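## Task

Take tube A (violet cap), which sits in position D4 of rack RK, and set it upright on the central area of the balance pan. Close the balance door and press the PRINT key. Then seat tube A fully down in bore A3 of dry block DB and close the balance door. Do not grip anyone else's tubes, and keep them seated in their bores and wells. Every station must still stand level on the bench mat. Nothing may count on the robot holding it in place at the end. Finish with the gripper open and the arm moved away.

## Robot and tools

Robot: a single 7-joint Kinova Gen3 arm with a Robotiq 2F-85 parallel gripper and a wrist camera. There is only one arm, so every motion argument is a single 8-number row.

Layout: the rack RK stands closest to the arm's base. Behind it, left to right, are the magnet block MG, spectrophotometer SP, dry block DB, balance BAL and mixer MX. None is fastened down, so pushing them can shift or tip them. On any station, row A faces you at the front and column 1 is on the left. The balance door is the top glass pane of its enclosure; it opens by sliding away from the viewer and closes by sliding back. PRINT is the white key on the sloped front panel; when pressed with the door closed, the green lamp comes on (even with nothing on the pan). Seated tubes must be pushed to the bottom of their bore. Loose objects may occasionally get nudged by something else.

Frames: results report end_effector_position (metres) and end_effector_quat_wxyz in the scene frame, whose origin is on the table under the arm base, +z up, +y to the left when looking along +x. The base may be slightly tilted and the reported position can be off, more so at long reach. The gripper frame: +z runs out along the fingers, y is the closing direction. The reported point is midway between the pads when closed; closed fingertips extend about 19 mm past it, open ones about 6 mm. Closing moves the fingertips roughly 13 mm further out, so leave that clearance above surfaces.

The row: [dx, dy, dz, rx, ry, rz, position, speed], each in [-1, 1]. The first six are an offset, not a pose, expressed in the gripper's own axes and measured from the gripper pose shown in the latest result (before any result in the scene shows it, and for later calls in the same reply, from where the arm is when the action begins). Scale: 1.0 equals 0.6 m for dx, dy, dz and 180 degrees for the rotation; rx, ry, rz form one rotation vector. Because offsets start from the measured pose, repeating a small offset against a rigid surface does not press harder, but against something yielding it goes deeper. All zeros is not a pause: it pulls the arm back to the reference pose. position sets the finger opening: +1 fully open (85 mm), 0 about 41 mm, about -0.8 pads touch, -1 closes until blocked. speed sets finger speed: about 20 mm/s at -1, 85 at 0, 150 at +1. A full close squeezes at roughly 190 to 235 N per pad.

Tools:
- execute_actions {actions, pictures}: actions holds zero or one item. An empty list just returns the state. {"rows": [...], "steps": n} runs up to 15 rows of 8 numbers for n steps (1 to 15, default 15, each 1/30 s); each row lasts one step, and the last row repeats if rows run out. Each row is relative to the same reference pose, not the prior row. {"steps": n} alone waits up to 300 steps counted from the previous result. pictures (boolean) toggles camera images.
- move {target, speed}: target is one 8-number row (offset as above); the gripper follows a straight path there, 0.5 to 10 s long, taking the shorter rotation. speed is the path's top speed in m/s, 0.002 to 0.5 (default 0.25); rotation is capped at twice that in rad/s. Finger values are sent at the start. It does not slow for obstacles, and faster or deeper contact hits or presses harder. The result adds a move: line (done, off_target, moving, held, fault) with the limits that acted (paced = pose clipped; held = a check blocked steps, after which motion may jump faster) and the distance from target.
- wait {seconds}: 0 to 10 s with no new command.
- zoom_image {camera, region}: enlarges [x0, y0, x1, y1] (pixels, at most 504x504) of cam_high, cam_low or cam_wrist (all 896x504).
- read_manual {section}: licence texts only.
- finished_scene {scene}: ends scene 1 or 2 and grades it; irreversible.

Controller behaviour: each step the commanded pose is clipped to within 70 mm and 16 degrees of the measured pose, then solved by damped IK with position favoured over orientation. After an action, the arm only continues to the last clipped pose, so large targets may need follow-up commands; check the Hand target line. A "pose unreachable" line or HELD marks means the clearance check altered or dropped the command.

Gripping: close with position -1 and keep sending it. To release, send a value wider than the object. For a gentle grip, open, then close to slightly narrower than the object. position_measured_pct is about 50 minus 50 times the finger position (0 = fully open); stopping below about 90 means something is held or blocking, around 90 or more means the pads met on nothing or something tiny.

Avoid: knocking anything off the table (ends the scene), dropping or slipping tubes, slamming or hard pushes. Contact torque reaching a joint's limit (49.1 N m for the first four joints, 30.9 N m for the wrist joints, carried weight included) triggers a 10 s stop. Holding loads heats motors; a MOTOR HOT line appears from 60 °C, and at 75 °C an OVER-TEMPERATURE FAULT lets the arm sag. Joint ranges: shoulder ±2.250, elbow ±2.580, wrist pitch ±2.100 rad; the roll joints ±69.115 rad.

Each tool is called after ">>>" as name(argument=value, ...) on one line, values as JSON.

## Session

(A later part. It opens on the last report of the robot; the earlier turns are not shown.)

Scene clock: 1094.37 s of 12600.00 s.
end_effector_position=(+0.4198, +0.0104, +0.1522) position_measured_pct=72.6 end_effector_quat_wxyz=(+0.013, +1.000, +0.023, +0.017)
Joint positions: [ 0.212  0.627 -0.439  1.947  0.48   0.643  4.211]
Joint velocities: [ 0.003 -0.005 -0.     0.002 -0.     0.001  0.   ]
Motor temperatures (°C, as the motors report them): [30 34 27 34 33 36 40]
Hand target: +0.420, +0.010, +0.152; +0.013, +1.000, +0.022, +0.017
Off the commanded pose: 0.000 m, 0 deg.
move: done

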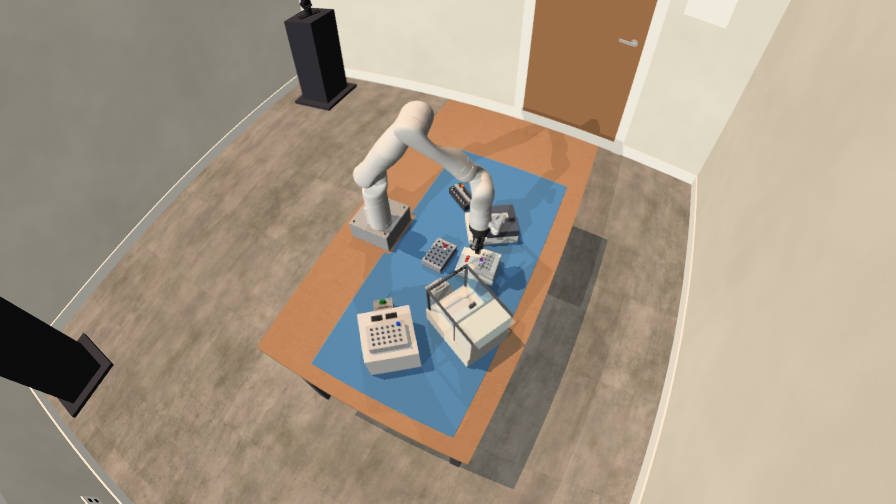

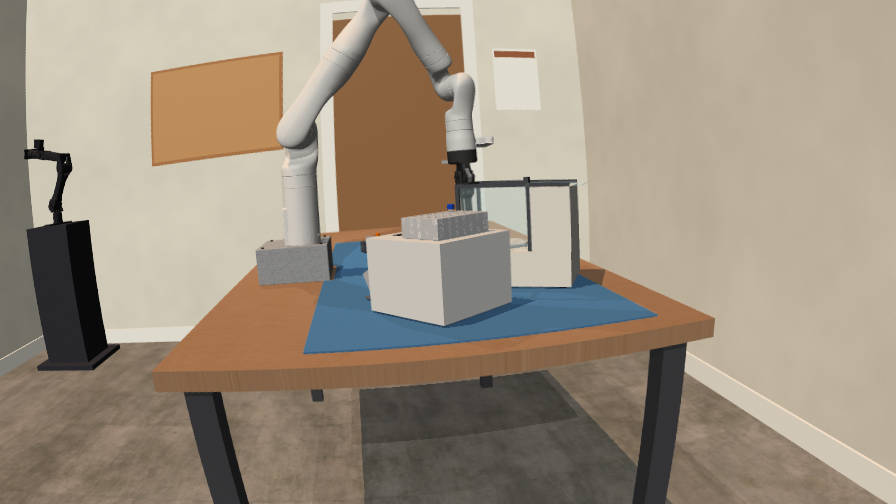

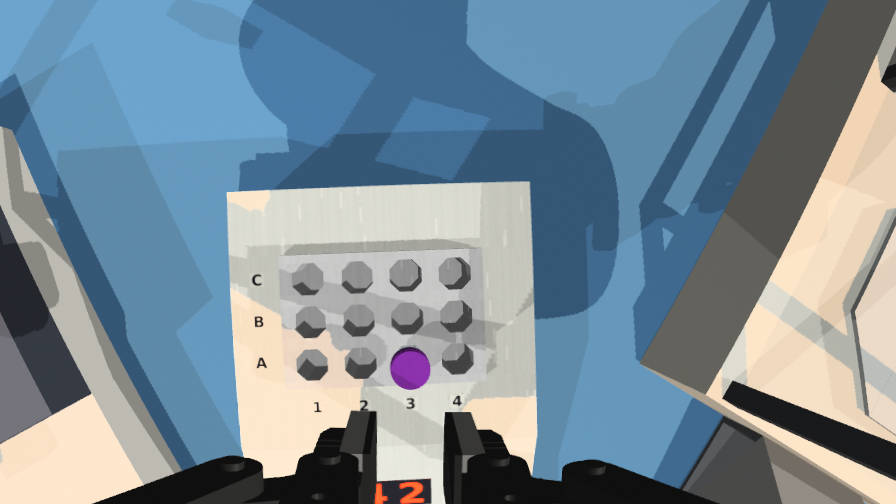

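>>> move(target=[0.032,0,0.04,0,0,0,-0.9,0], speed=0.05)

>>> move(target=[0,0,0.04,0,0,0,-0.9,0], speed=0.008)

Scene clock: 1102.23 s of 12600.00 s.
end_effector_position=(+0.4399, +0.0107, +0.1292) position_measured_pct=90.9 end_effector_quat_wxyz=(+0.013, +1.000, +0.023, +0.017)
Joint positions: [ 0.188  0.701 -0.411  1.894  0.51   0.622  4.199]
Joint velocities: [-0.002  0.006  0.    -0.003  0.001  0.002  0.   ]
Motor temperatures (°C, as the motors report them): [30 34 27 34 33 36 40]
Hand target: +0.440, +0.011, +0.129; +0.013, +1.000, +0.023, +0.017
Off the commanded pose: 0.000 m, 0 deg.
move: done

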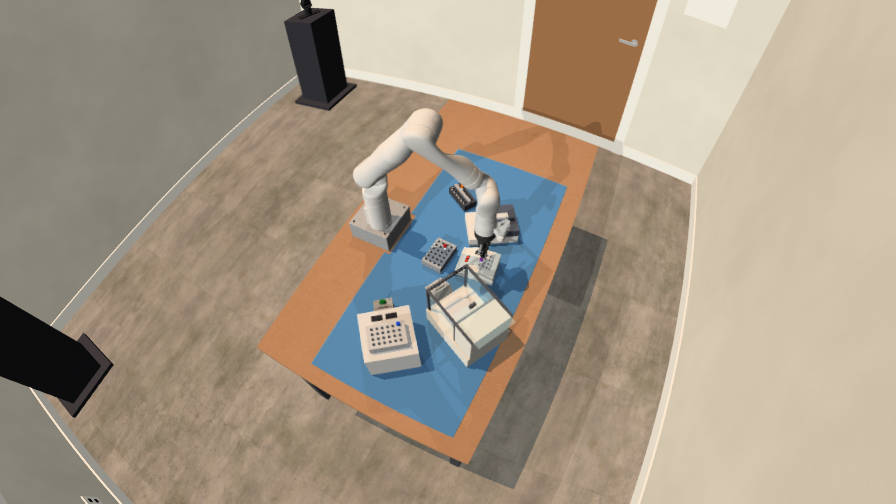

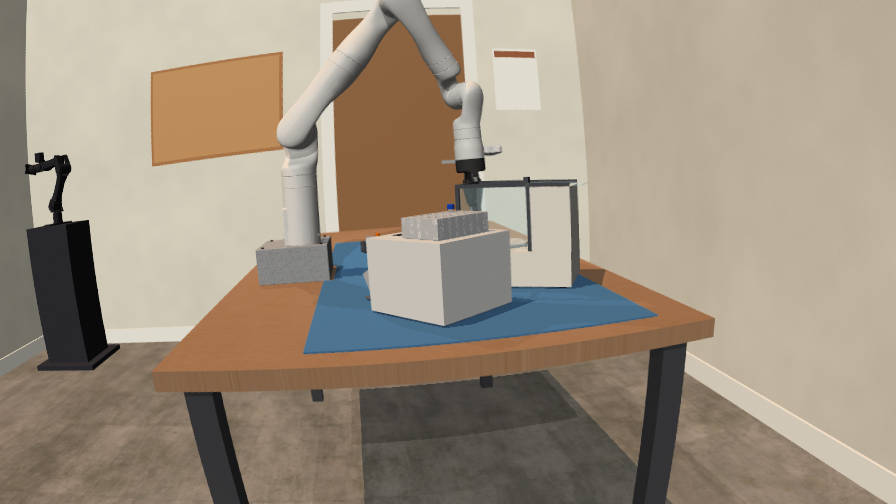

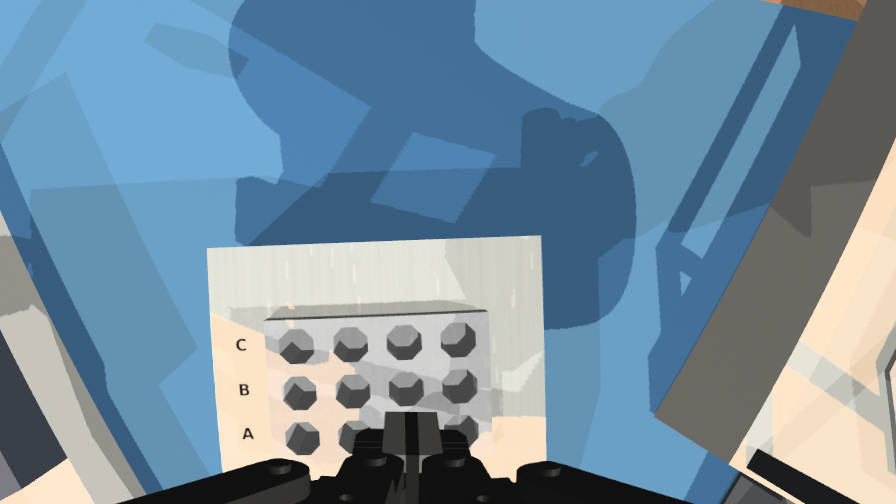

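Scene clock: 1105.47 s of 12600.00 s.
end_effector_position=(+0.4426, +0.0103, +0.1091) position_measured_pct=90.9 end_effector_quat_wxyz=(+0.013, +0.999, +0.023, +0.020)
Joint positions: [ 0.165  0.74  -0.378  1.902  0.543  0.567  4.17 ]
Joint velocities: [-0.001 -0.     0.002  0.     0.001 -0.001 -0.002]
Motor temperatures (°C, as the motors report them): [30 34 27 34 33 36 40]
Hand target: +0.441, +0.010, +0.105; +0.013, +1.000, +0.022, +0.017
Off the commanded pose: 0.004 m, 0 deg.
move: off_target

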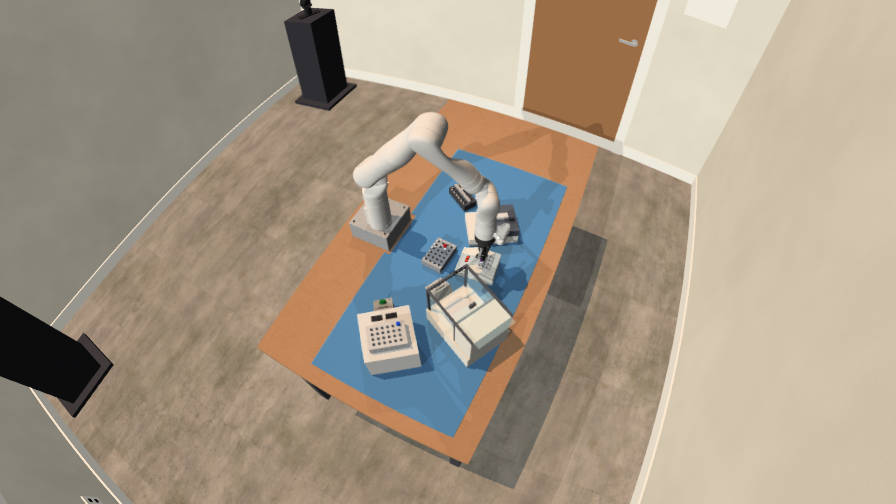

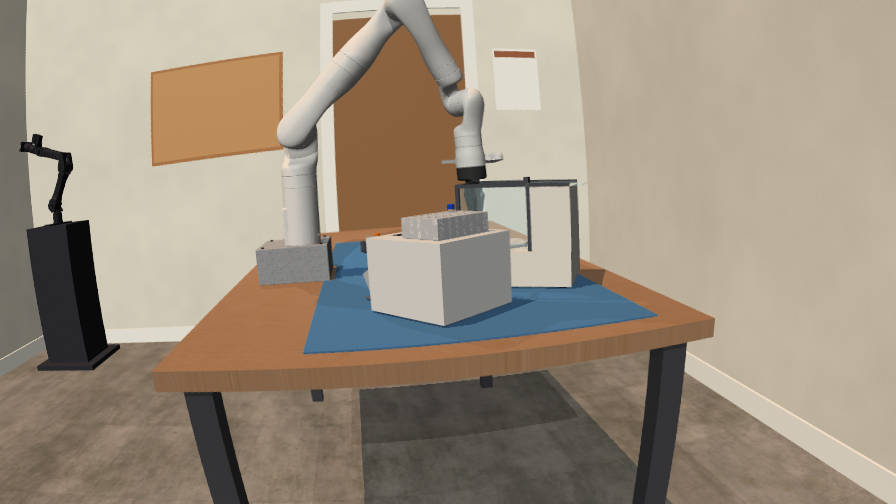

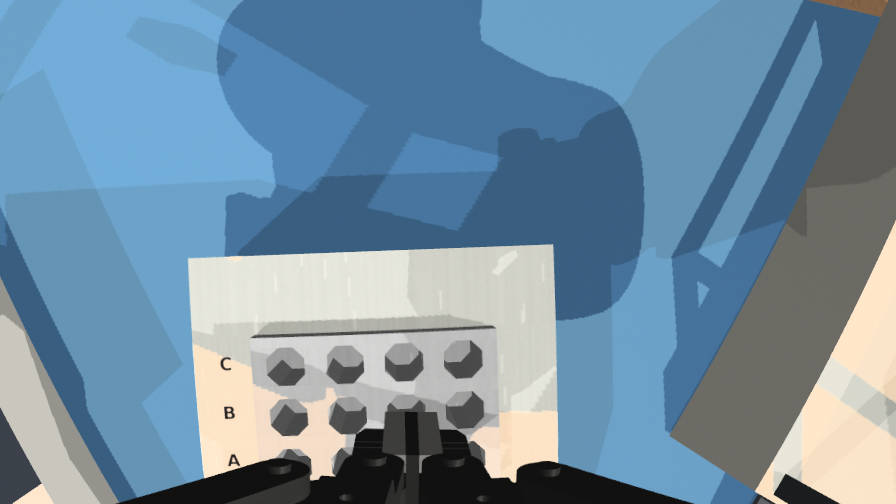

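>>> execute_actions(actions=[])

Scene clock: 1120.57 s of 12600.00 s.
end_effector_position=(+0.4426, +0.0103, +0.1091) position_measured_pct=90.9 end_effector_quat_wxyz=(+0.013, +0.999, +0.023, +0.020)
Joint positions: [ 0.165  0.74  -0.378  1.902  0.543  0.567  4.17 ]
Joint velocities: [ 0.     0.     0.001  0.     0.    -0.001  0.   ]
Motor temperatures (°C, as the motors report them): [30 34 27 34 33 36 40]
Hand target: +0.441, +0.010, +0.105; +0.013, +1.000, +0.022, +0.017
Off the commanded pose: 0.004 m, 0 deg.
Steps of this call (steps 1 to 453: nothing new was sent). Readings (end_effector_position | what the end effector reports):
1: (+0.4426, +0.0103, +0.1091) | position_measured_pct=90.9
2: (+0.4426, +0.0103, +0.1091) | position_measured_pct=90.9
4: (+0.4426, +0.0103, +0.1091) | position_measured_pct=90.9
8: (+0.4426, +0.0103, +0.1091) | position_measured_pct=90.9
453: the state above

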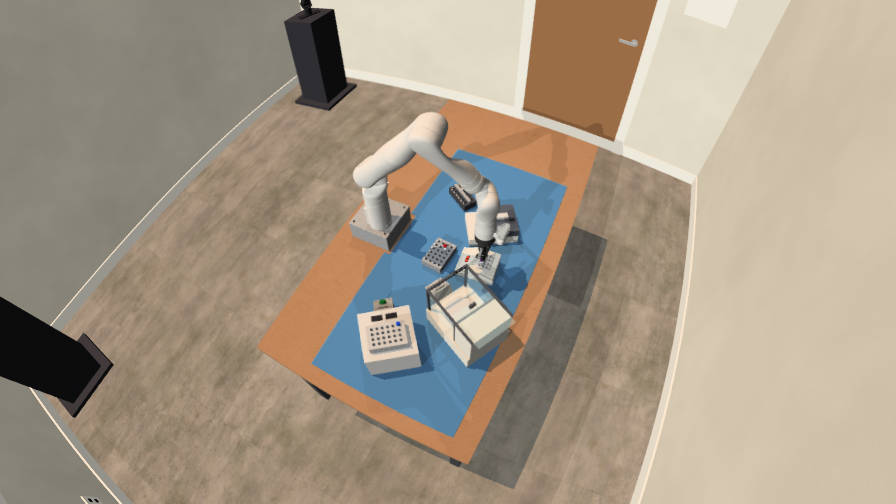

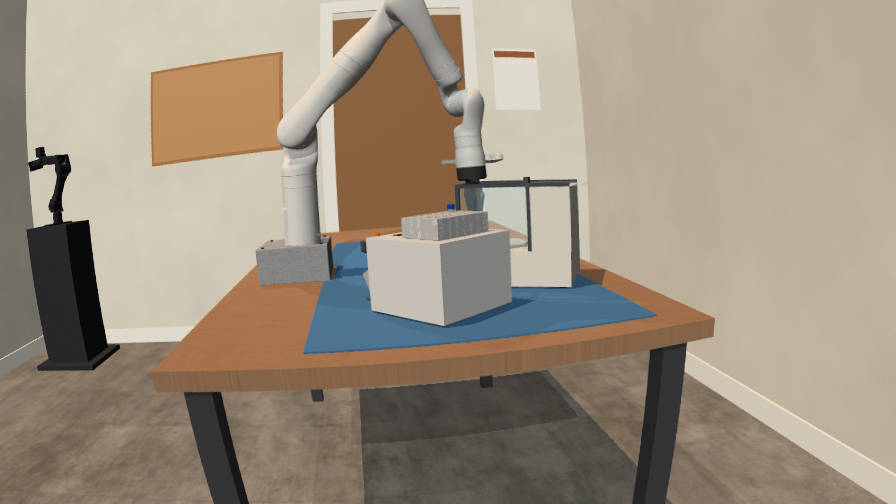

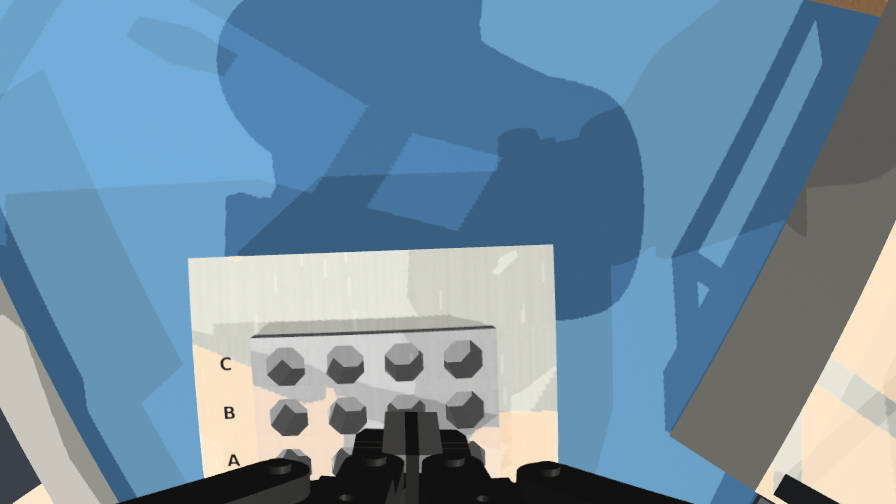

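>>> move(target=[0,0,-0.3,0,0,0,-0.15,0], speed=0.15)

Scene clock: 1124.63 s of 12600.00 s.
end_effector_position=(+0.4347, +0.0150, +0.2884) position_measured_pct=57.5 end_effector_quat_wxyz=(+0.013, +0.999, +0.023, +0.020)
Joint positions: [ 0.286  0.426 -0.547  1.732  0.292  1.027  4.384]
Joint velocities: [ 0.001 -0.003 -0.002 -0.    -0.002  0.002 -0.   ]
Motor temperatures (°C, as the motors report them): [30 34 27 34 33 36 40]
Hand target: +0.435, +0.015, +0.289; +0.013, +0.999, +0.023, +0.020
Off the commanded pose: 0.001 m, 0 deg.
move: done

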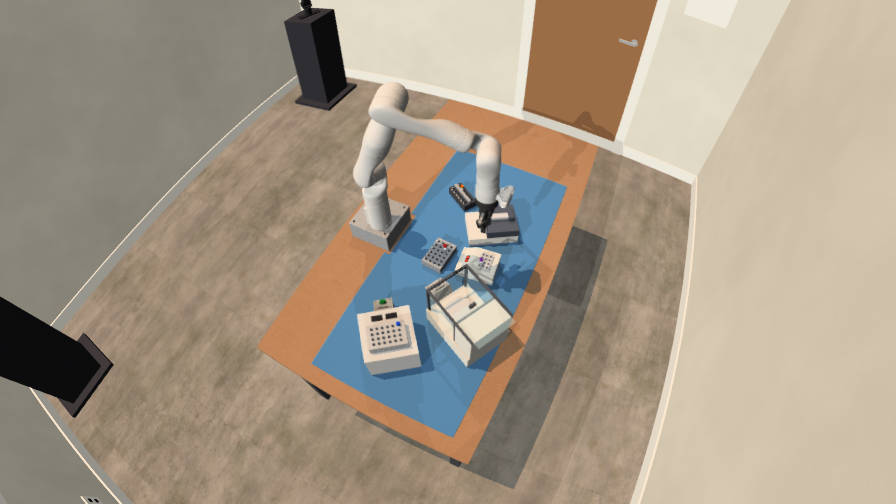

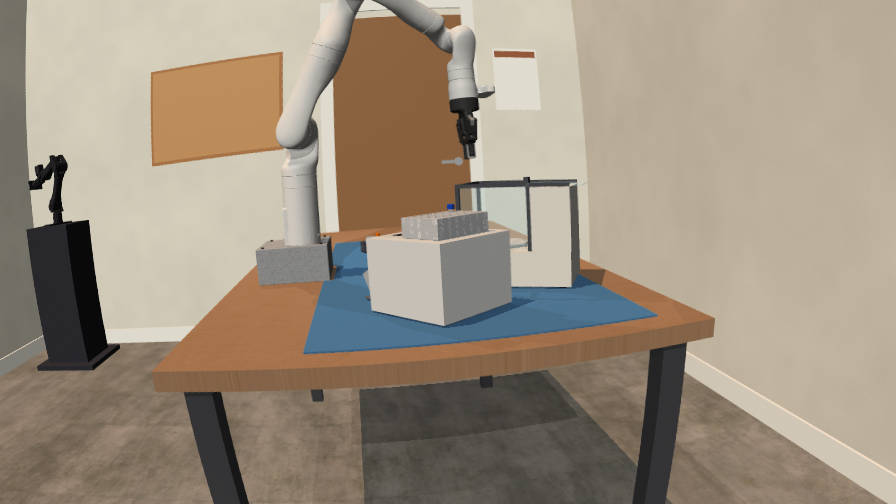

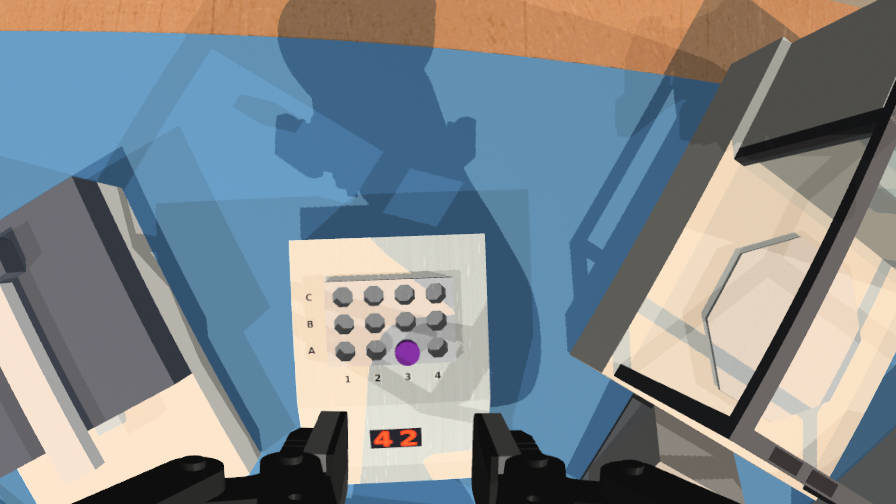

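>>> move(target=[0.108,0.4416,0,0,0,0.17,-0.15,0], speed=0.2)

Scene clock: 1132.37 s of 12600.00 s.
end_effector_position=(+0.5124, -0.2455, +0.2987) position_measured_pct=57.5 end_effector_quat_wxyz=(+0.007, +0.970, -0.241, +0.023)
Joint positions: [ 0.588  0.673 -0.342  1.229  0.235  1.232  4.463]
Joint velocities: [ 0.     0.009  0.002 -0.007 -0.001  0.005  0.   ]
Motor temperatures (°C, as the motors report them): [30 34 27 34 33 36 40]
Hand target: +0.512, -0.246, +0.298; +0.006, +0.970, -0.242, +0.023
Off the commanded pose: 0.002 m, 0 deg.
move: done

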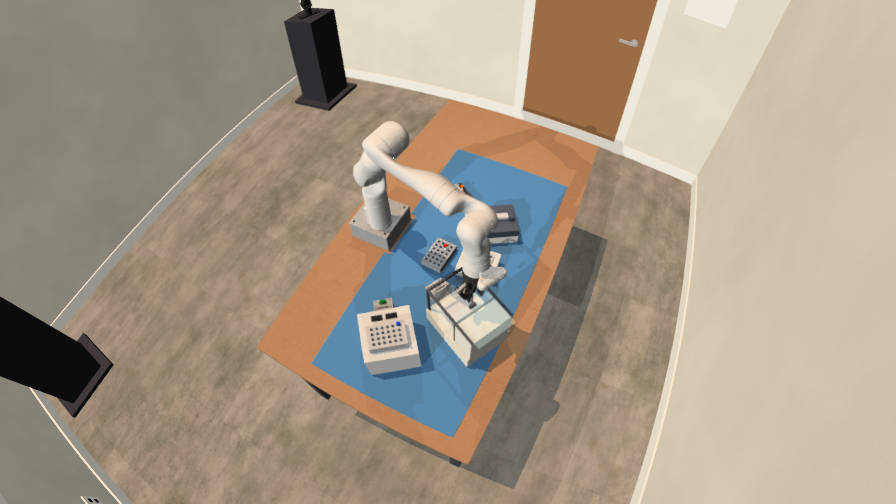

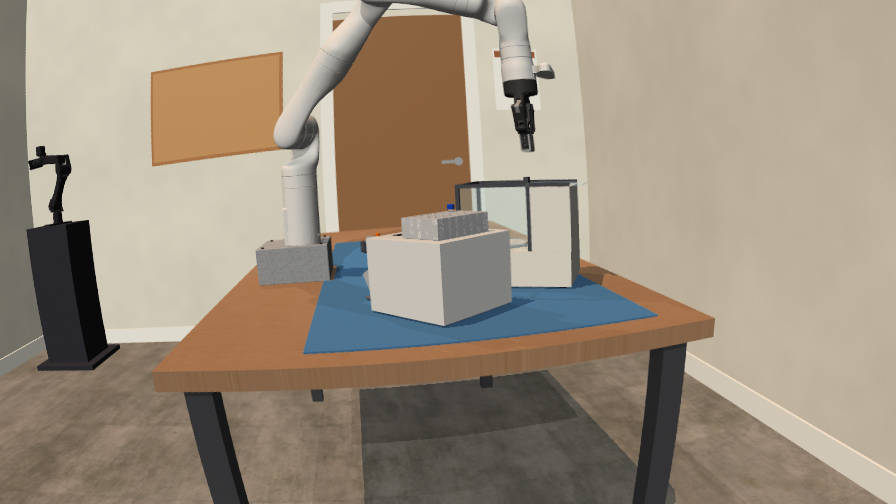

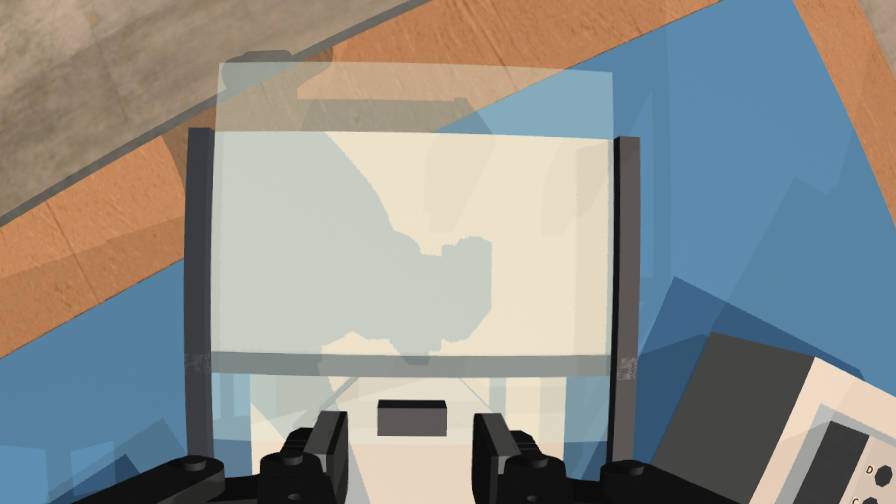

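>>> move(target=[0,0,0.1037,0,0,0,-0.15,0], speed=0.06)

>>> execute_actions(actions=[{"rows":[[0,0,0,0,0,0,-0.5,-0.5]],"steps":15}])

Scene clock: 1138.83 s of 12600.00 s.
end_effector_position=(+0.5151, -0.2471, +0.2368) position_measured_pct=57.5 end_effector_quat_wxyz=(+0.007, +0.970, -0.242, +0.023)
Joint positions: [ 0.586  0.739 -0.33   1.316  0.26   1.083  4.441]
Joint velocities: [-0.     0.002 -0.     0.002  0.001 -0.003 -0.   ]
Motor temperatures (°C, as the motors report them): [30 34 27 34 33 36 40]
Hand target: +0.515, -0.247, +0.237; +0.007, +0.970, -0.242, +0.023
Off the commanded pose: 0.000 m, 0 deg.
move: done

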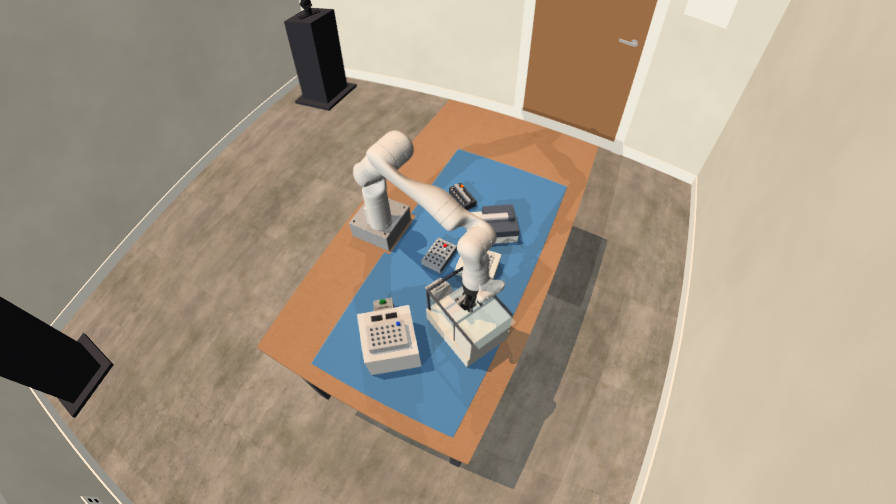

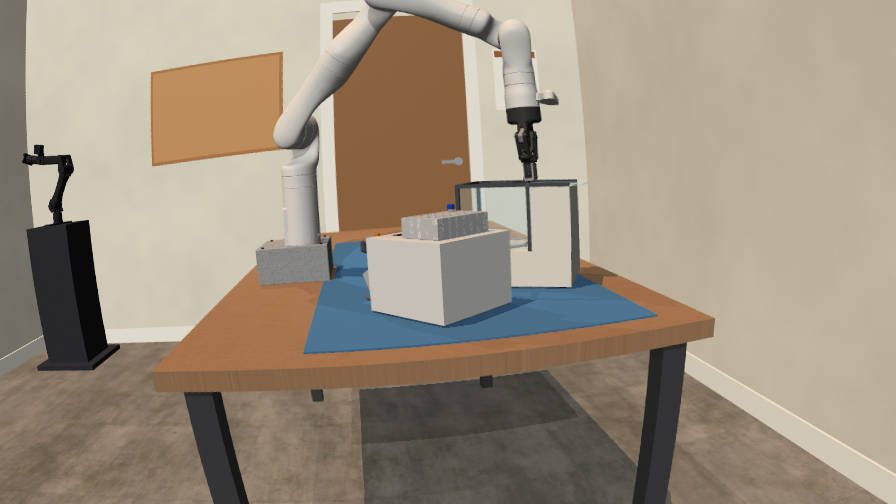

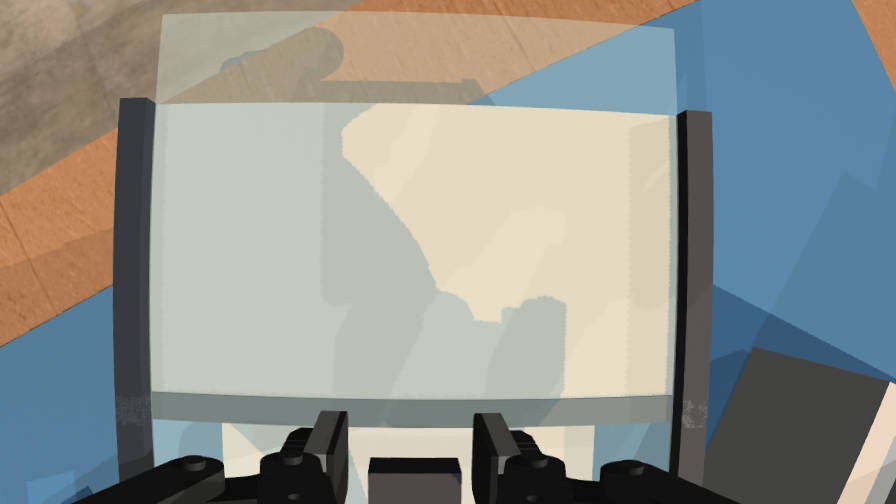

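Scene clock: 1139.33 s of 12600.00 s.
end_effector_position=(+0.5146, -0.2480, +0.2373) position_measured_pct=70.2 end_effector_quat_wxyz=(+0.007, +0.970, -0.242, +0.023)
Joint positions: [ 0.587  0.738 -0.33   1.316  0.261  1.083  4.441]
Joint velocities: [ 0.     0.     0.     0.002  0.001 -0.     0.   ]
Motor temperatures (°C, as the motors report them): [30 34 27 34 33 36 40]
Hand target: +0.515, -0.247, +0.237; +0.007, +0.970, -0.242, +0.023
Off the commanded pose: 0.001 m, 0 deg.
Steps of this call (steps 1 to 15: all 15 steps of this action). Readings (end_effector_position | what the end effector reports):
1: (+0.5151, -0.2471, +0.2368) | position_measured_pct=57.5
2: (+0.5151, -0.2471, +0.2368) | position_measured_pct=57.9
4: (+0.5151, -0.2471, +0.2368) | position_measured_pct=60.3
8: (+0.5146, -0.2480, +0.2370) | position_measured_pct=67.1
15: the state above

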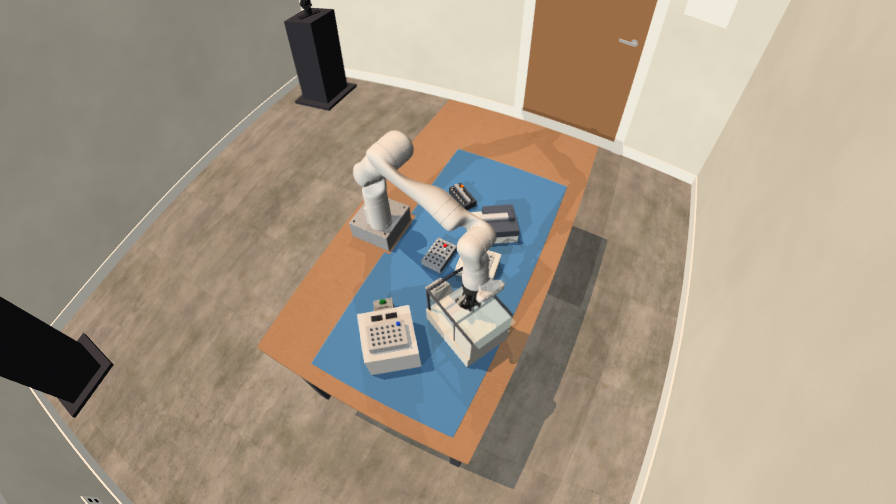

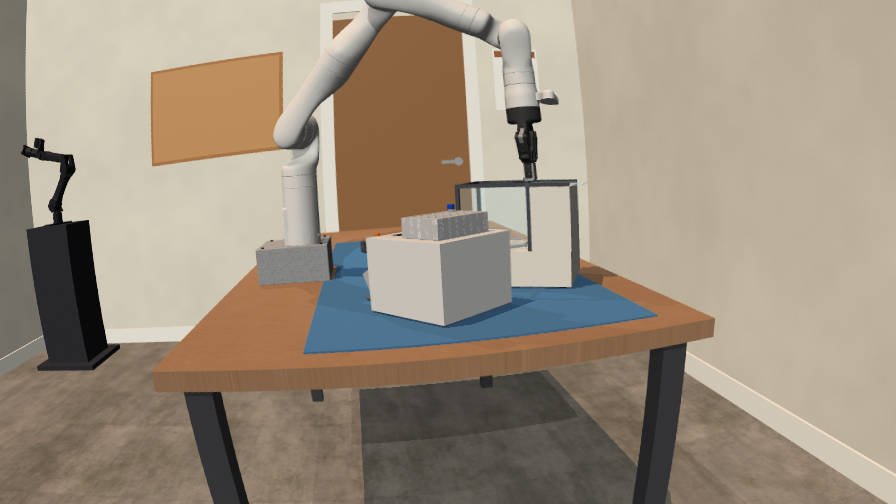

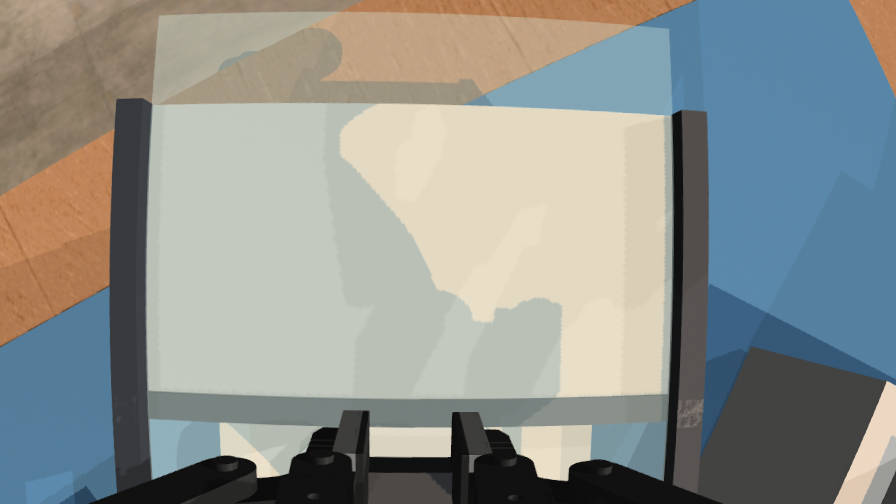

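>>> move(target=[-0.185,0,0,0,0,0,-0.5,0], speed=0.05)

>>> move(target=[-0.02,0,0,0,0,0,-0.5,0], speed=0.01)

Scene clock: 1145.80 s of 12600.00 s.
end_effector_position=(+0.4198, -0.1989, +0.2363) position_measured_pct=70.2 end_effector_quat_wxyz=(+0.010, +0.970, -0.243, +0.030)
Joint positions: [ 0.632  0.519 -0.354  1.741  0.248  0.865  4.384]
Joint velocities: [ 0.001 -0.004 -0.001  0.003 -0.001 -0.004 -0.002]
Motor temperatures (°C, as the motors report them): [30 34 27 34 33 36 40]
Hand target: +0.416, -0.196, +0.232; +0.007, +0.970, -0.242, +0.023
Off the commanded pose: 0.006 m, 1 deg.
move: off_target

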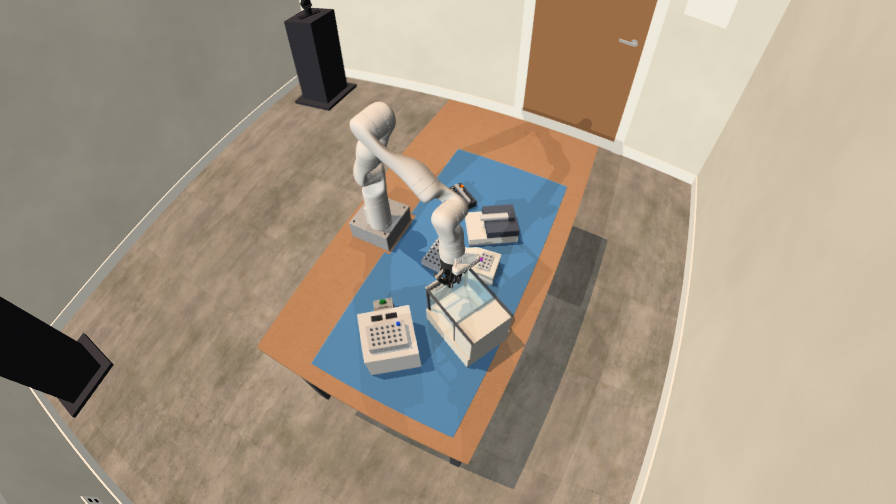

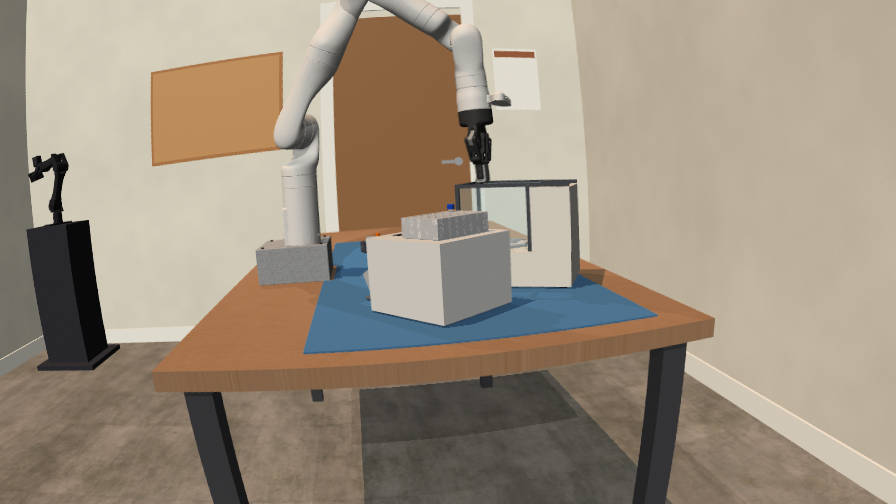

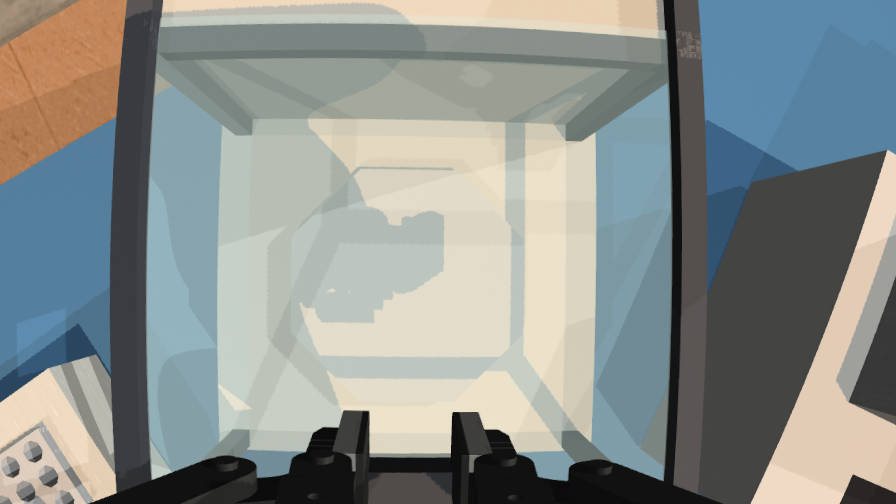

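Scene clock: 1147.23 s of 12600.00 s.
end_effector_position=(+0.4113, -0.1947, +0.2368) position_measured_pct=70.2 end_effector_quat_wxyz=(+0.010, +0.969, -0.243, +0.033)
Joint positions: [ 0.636  0.497 -0.357  1.78   0.247  0.842  4.379]
Joint velocities: [ 0.001 -0.001  0.001  0.    -0.    -0.002 -0.001]
Motor temperatures (°C, as the motors report them): [30 34 27 34 33 36 40]
Hand target: +0.409, -0.193, +0.236; +0.010, +0.970, -0.243, +0.030
Off the commanded pose: 0.003 m, 0 deg.
move: done

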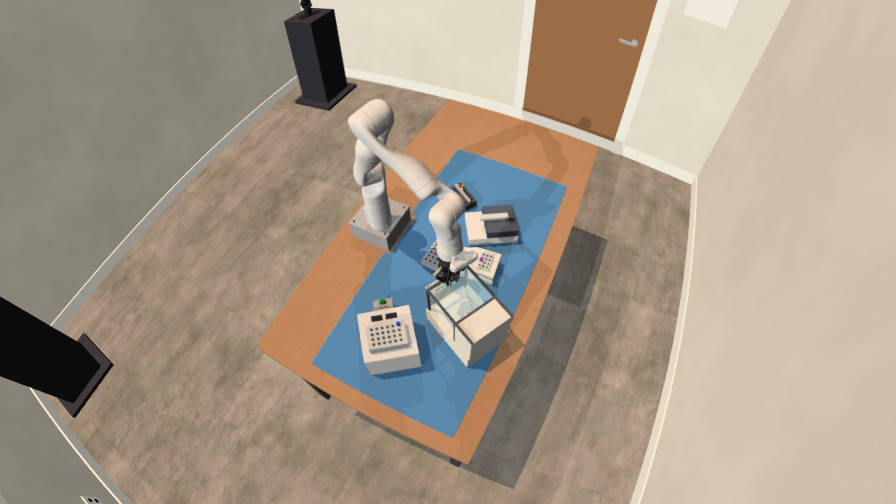

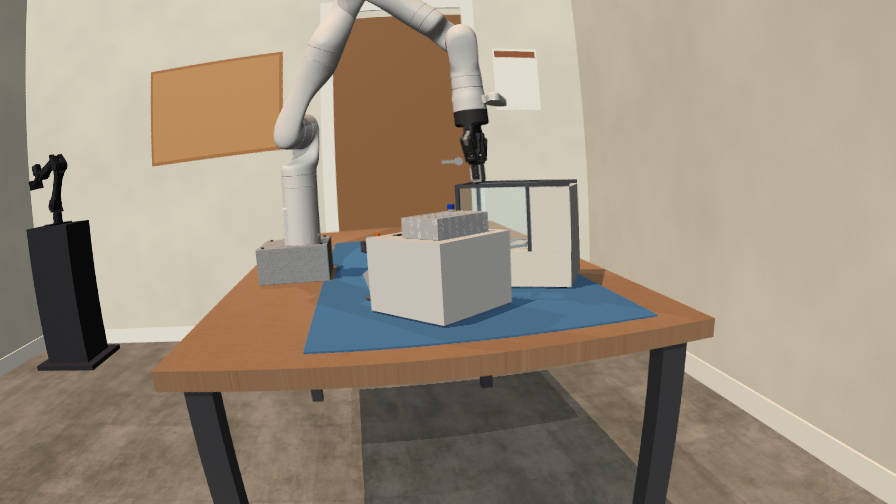

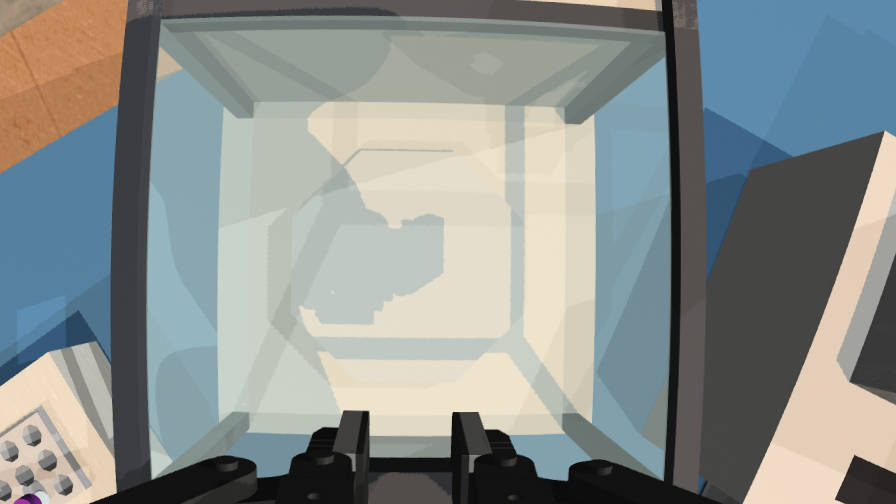

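>>> move(target=[-0.015,0,0,0,0,0,-0.5,0], speed=0.008)

Scene clock: 1150.67 s of 12600.00 s.
end_effector_position=(+0.4088, -0.1934, +0.2371) position_measured_pct=70.2 end_effector_quat_wxyz=(+0.011, +0.969, -0.243, +0.040)
Joint positions: [ 0.64   0.484 -0.358  1.803  0.248  0.817  4.375]
Joint velocities: [ 0.    -0.002  0.003  0.001  0.001 -0.002 -0.001]
Motor temperatures (°C, as the motors report them): [30 34 27 34 33 36 40]
Hand target: +0.403, -0.190, +0.236; +0.010, +0.969, -0.243, +0.033
Off the commanded pose: 0.006 m, 1 deg.
move: off_target

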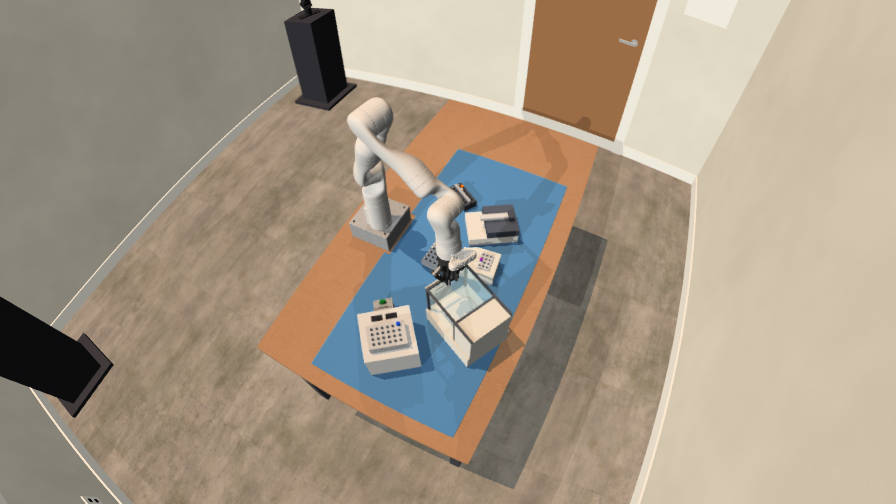

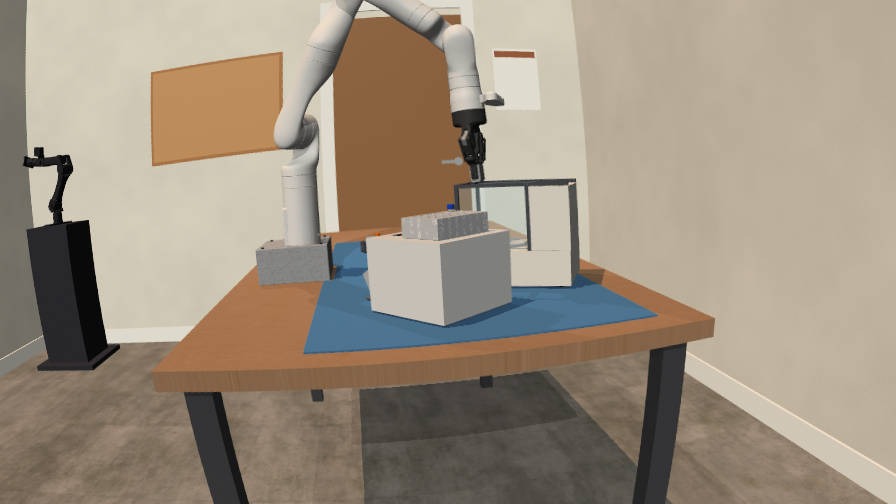

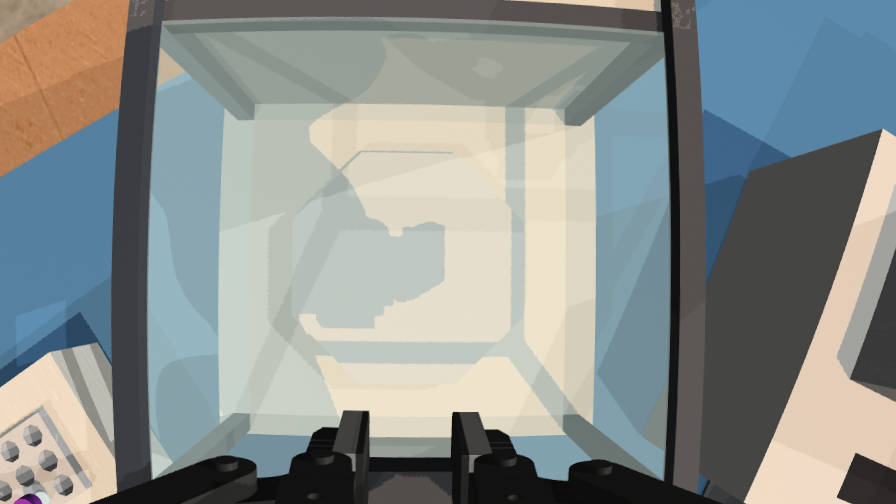

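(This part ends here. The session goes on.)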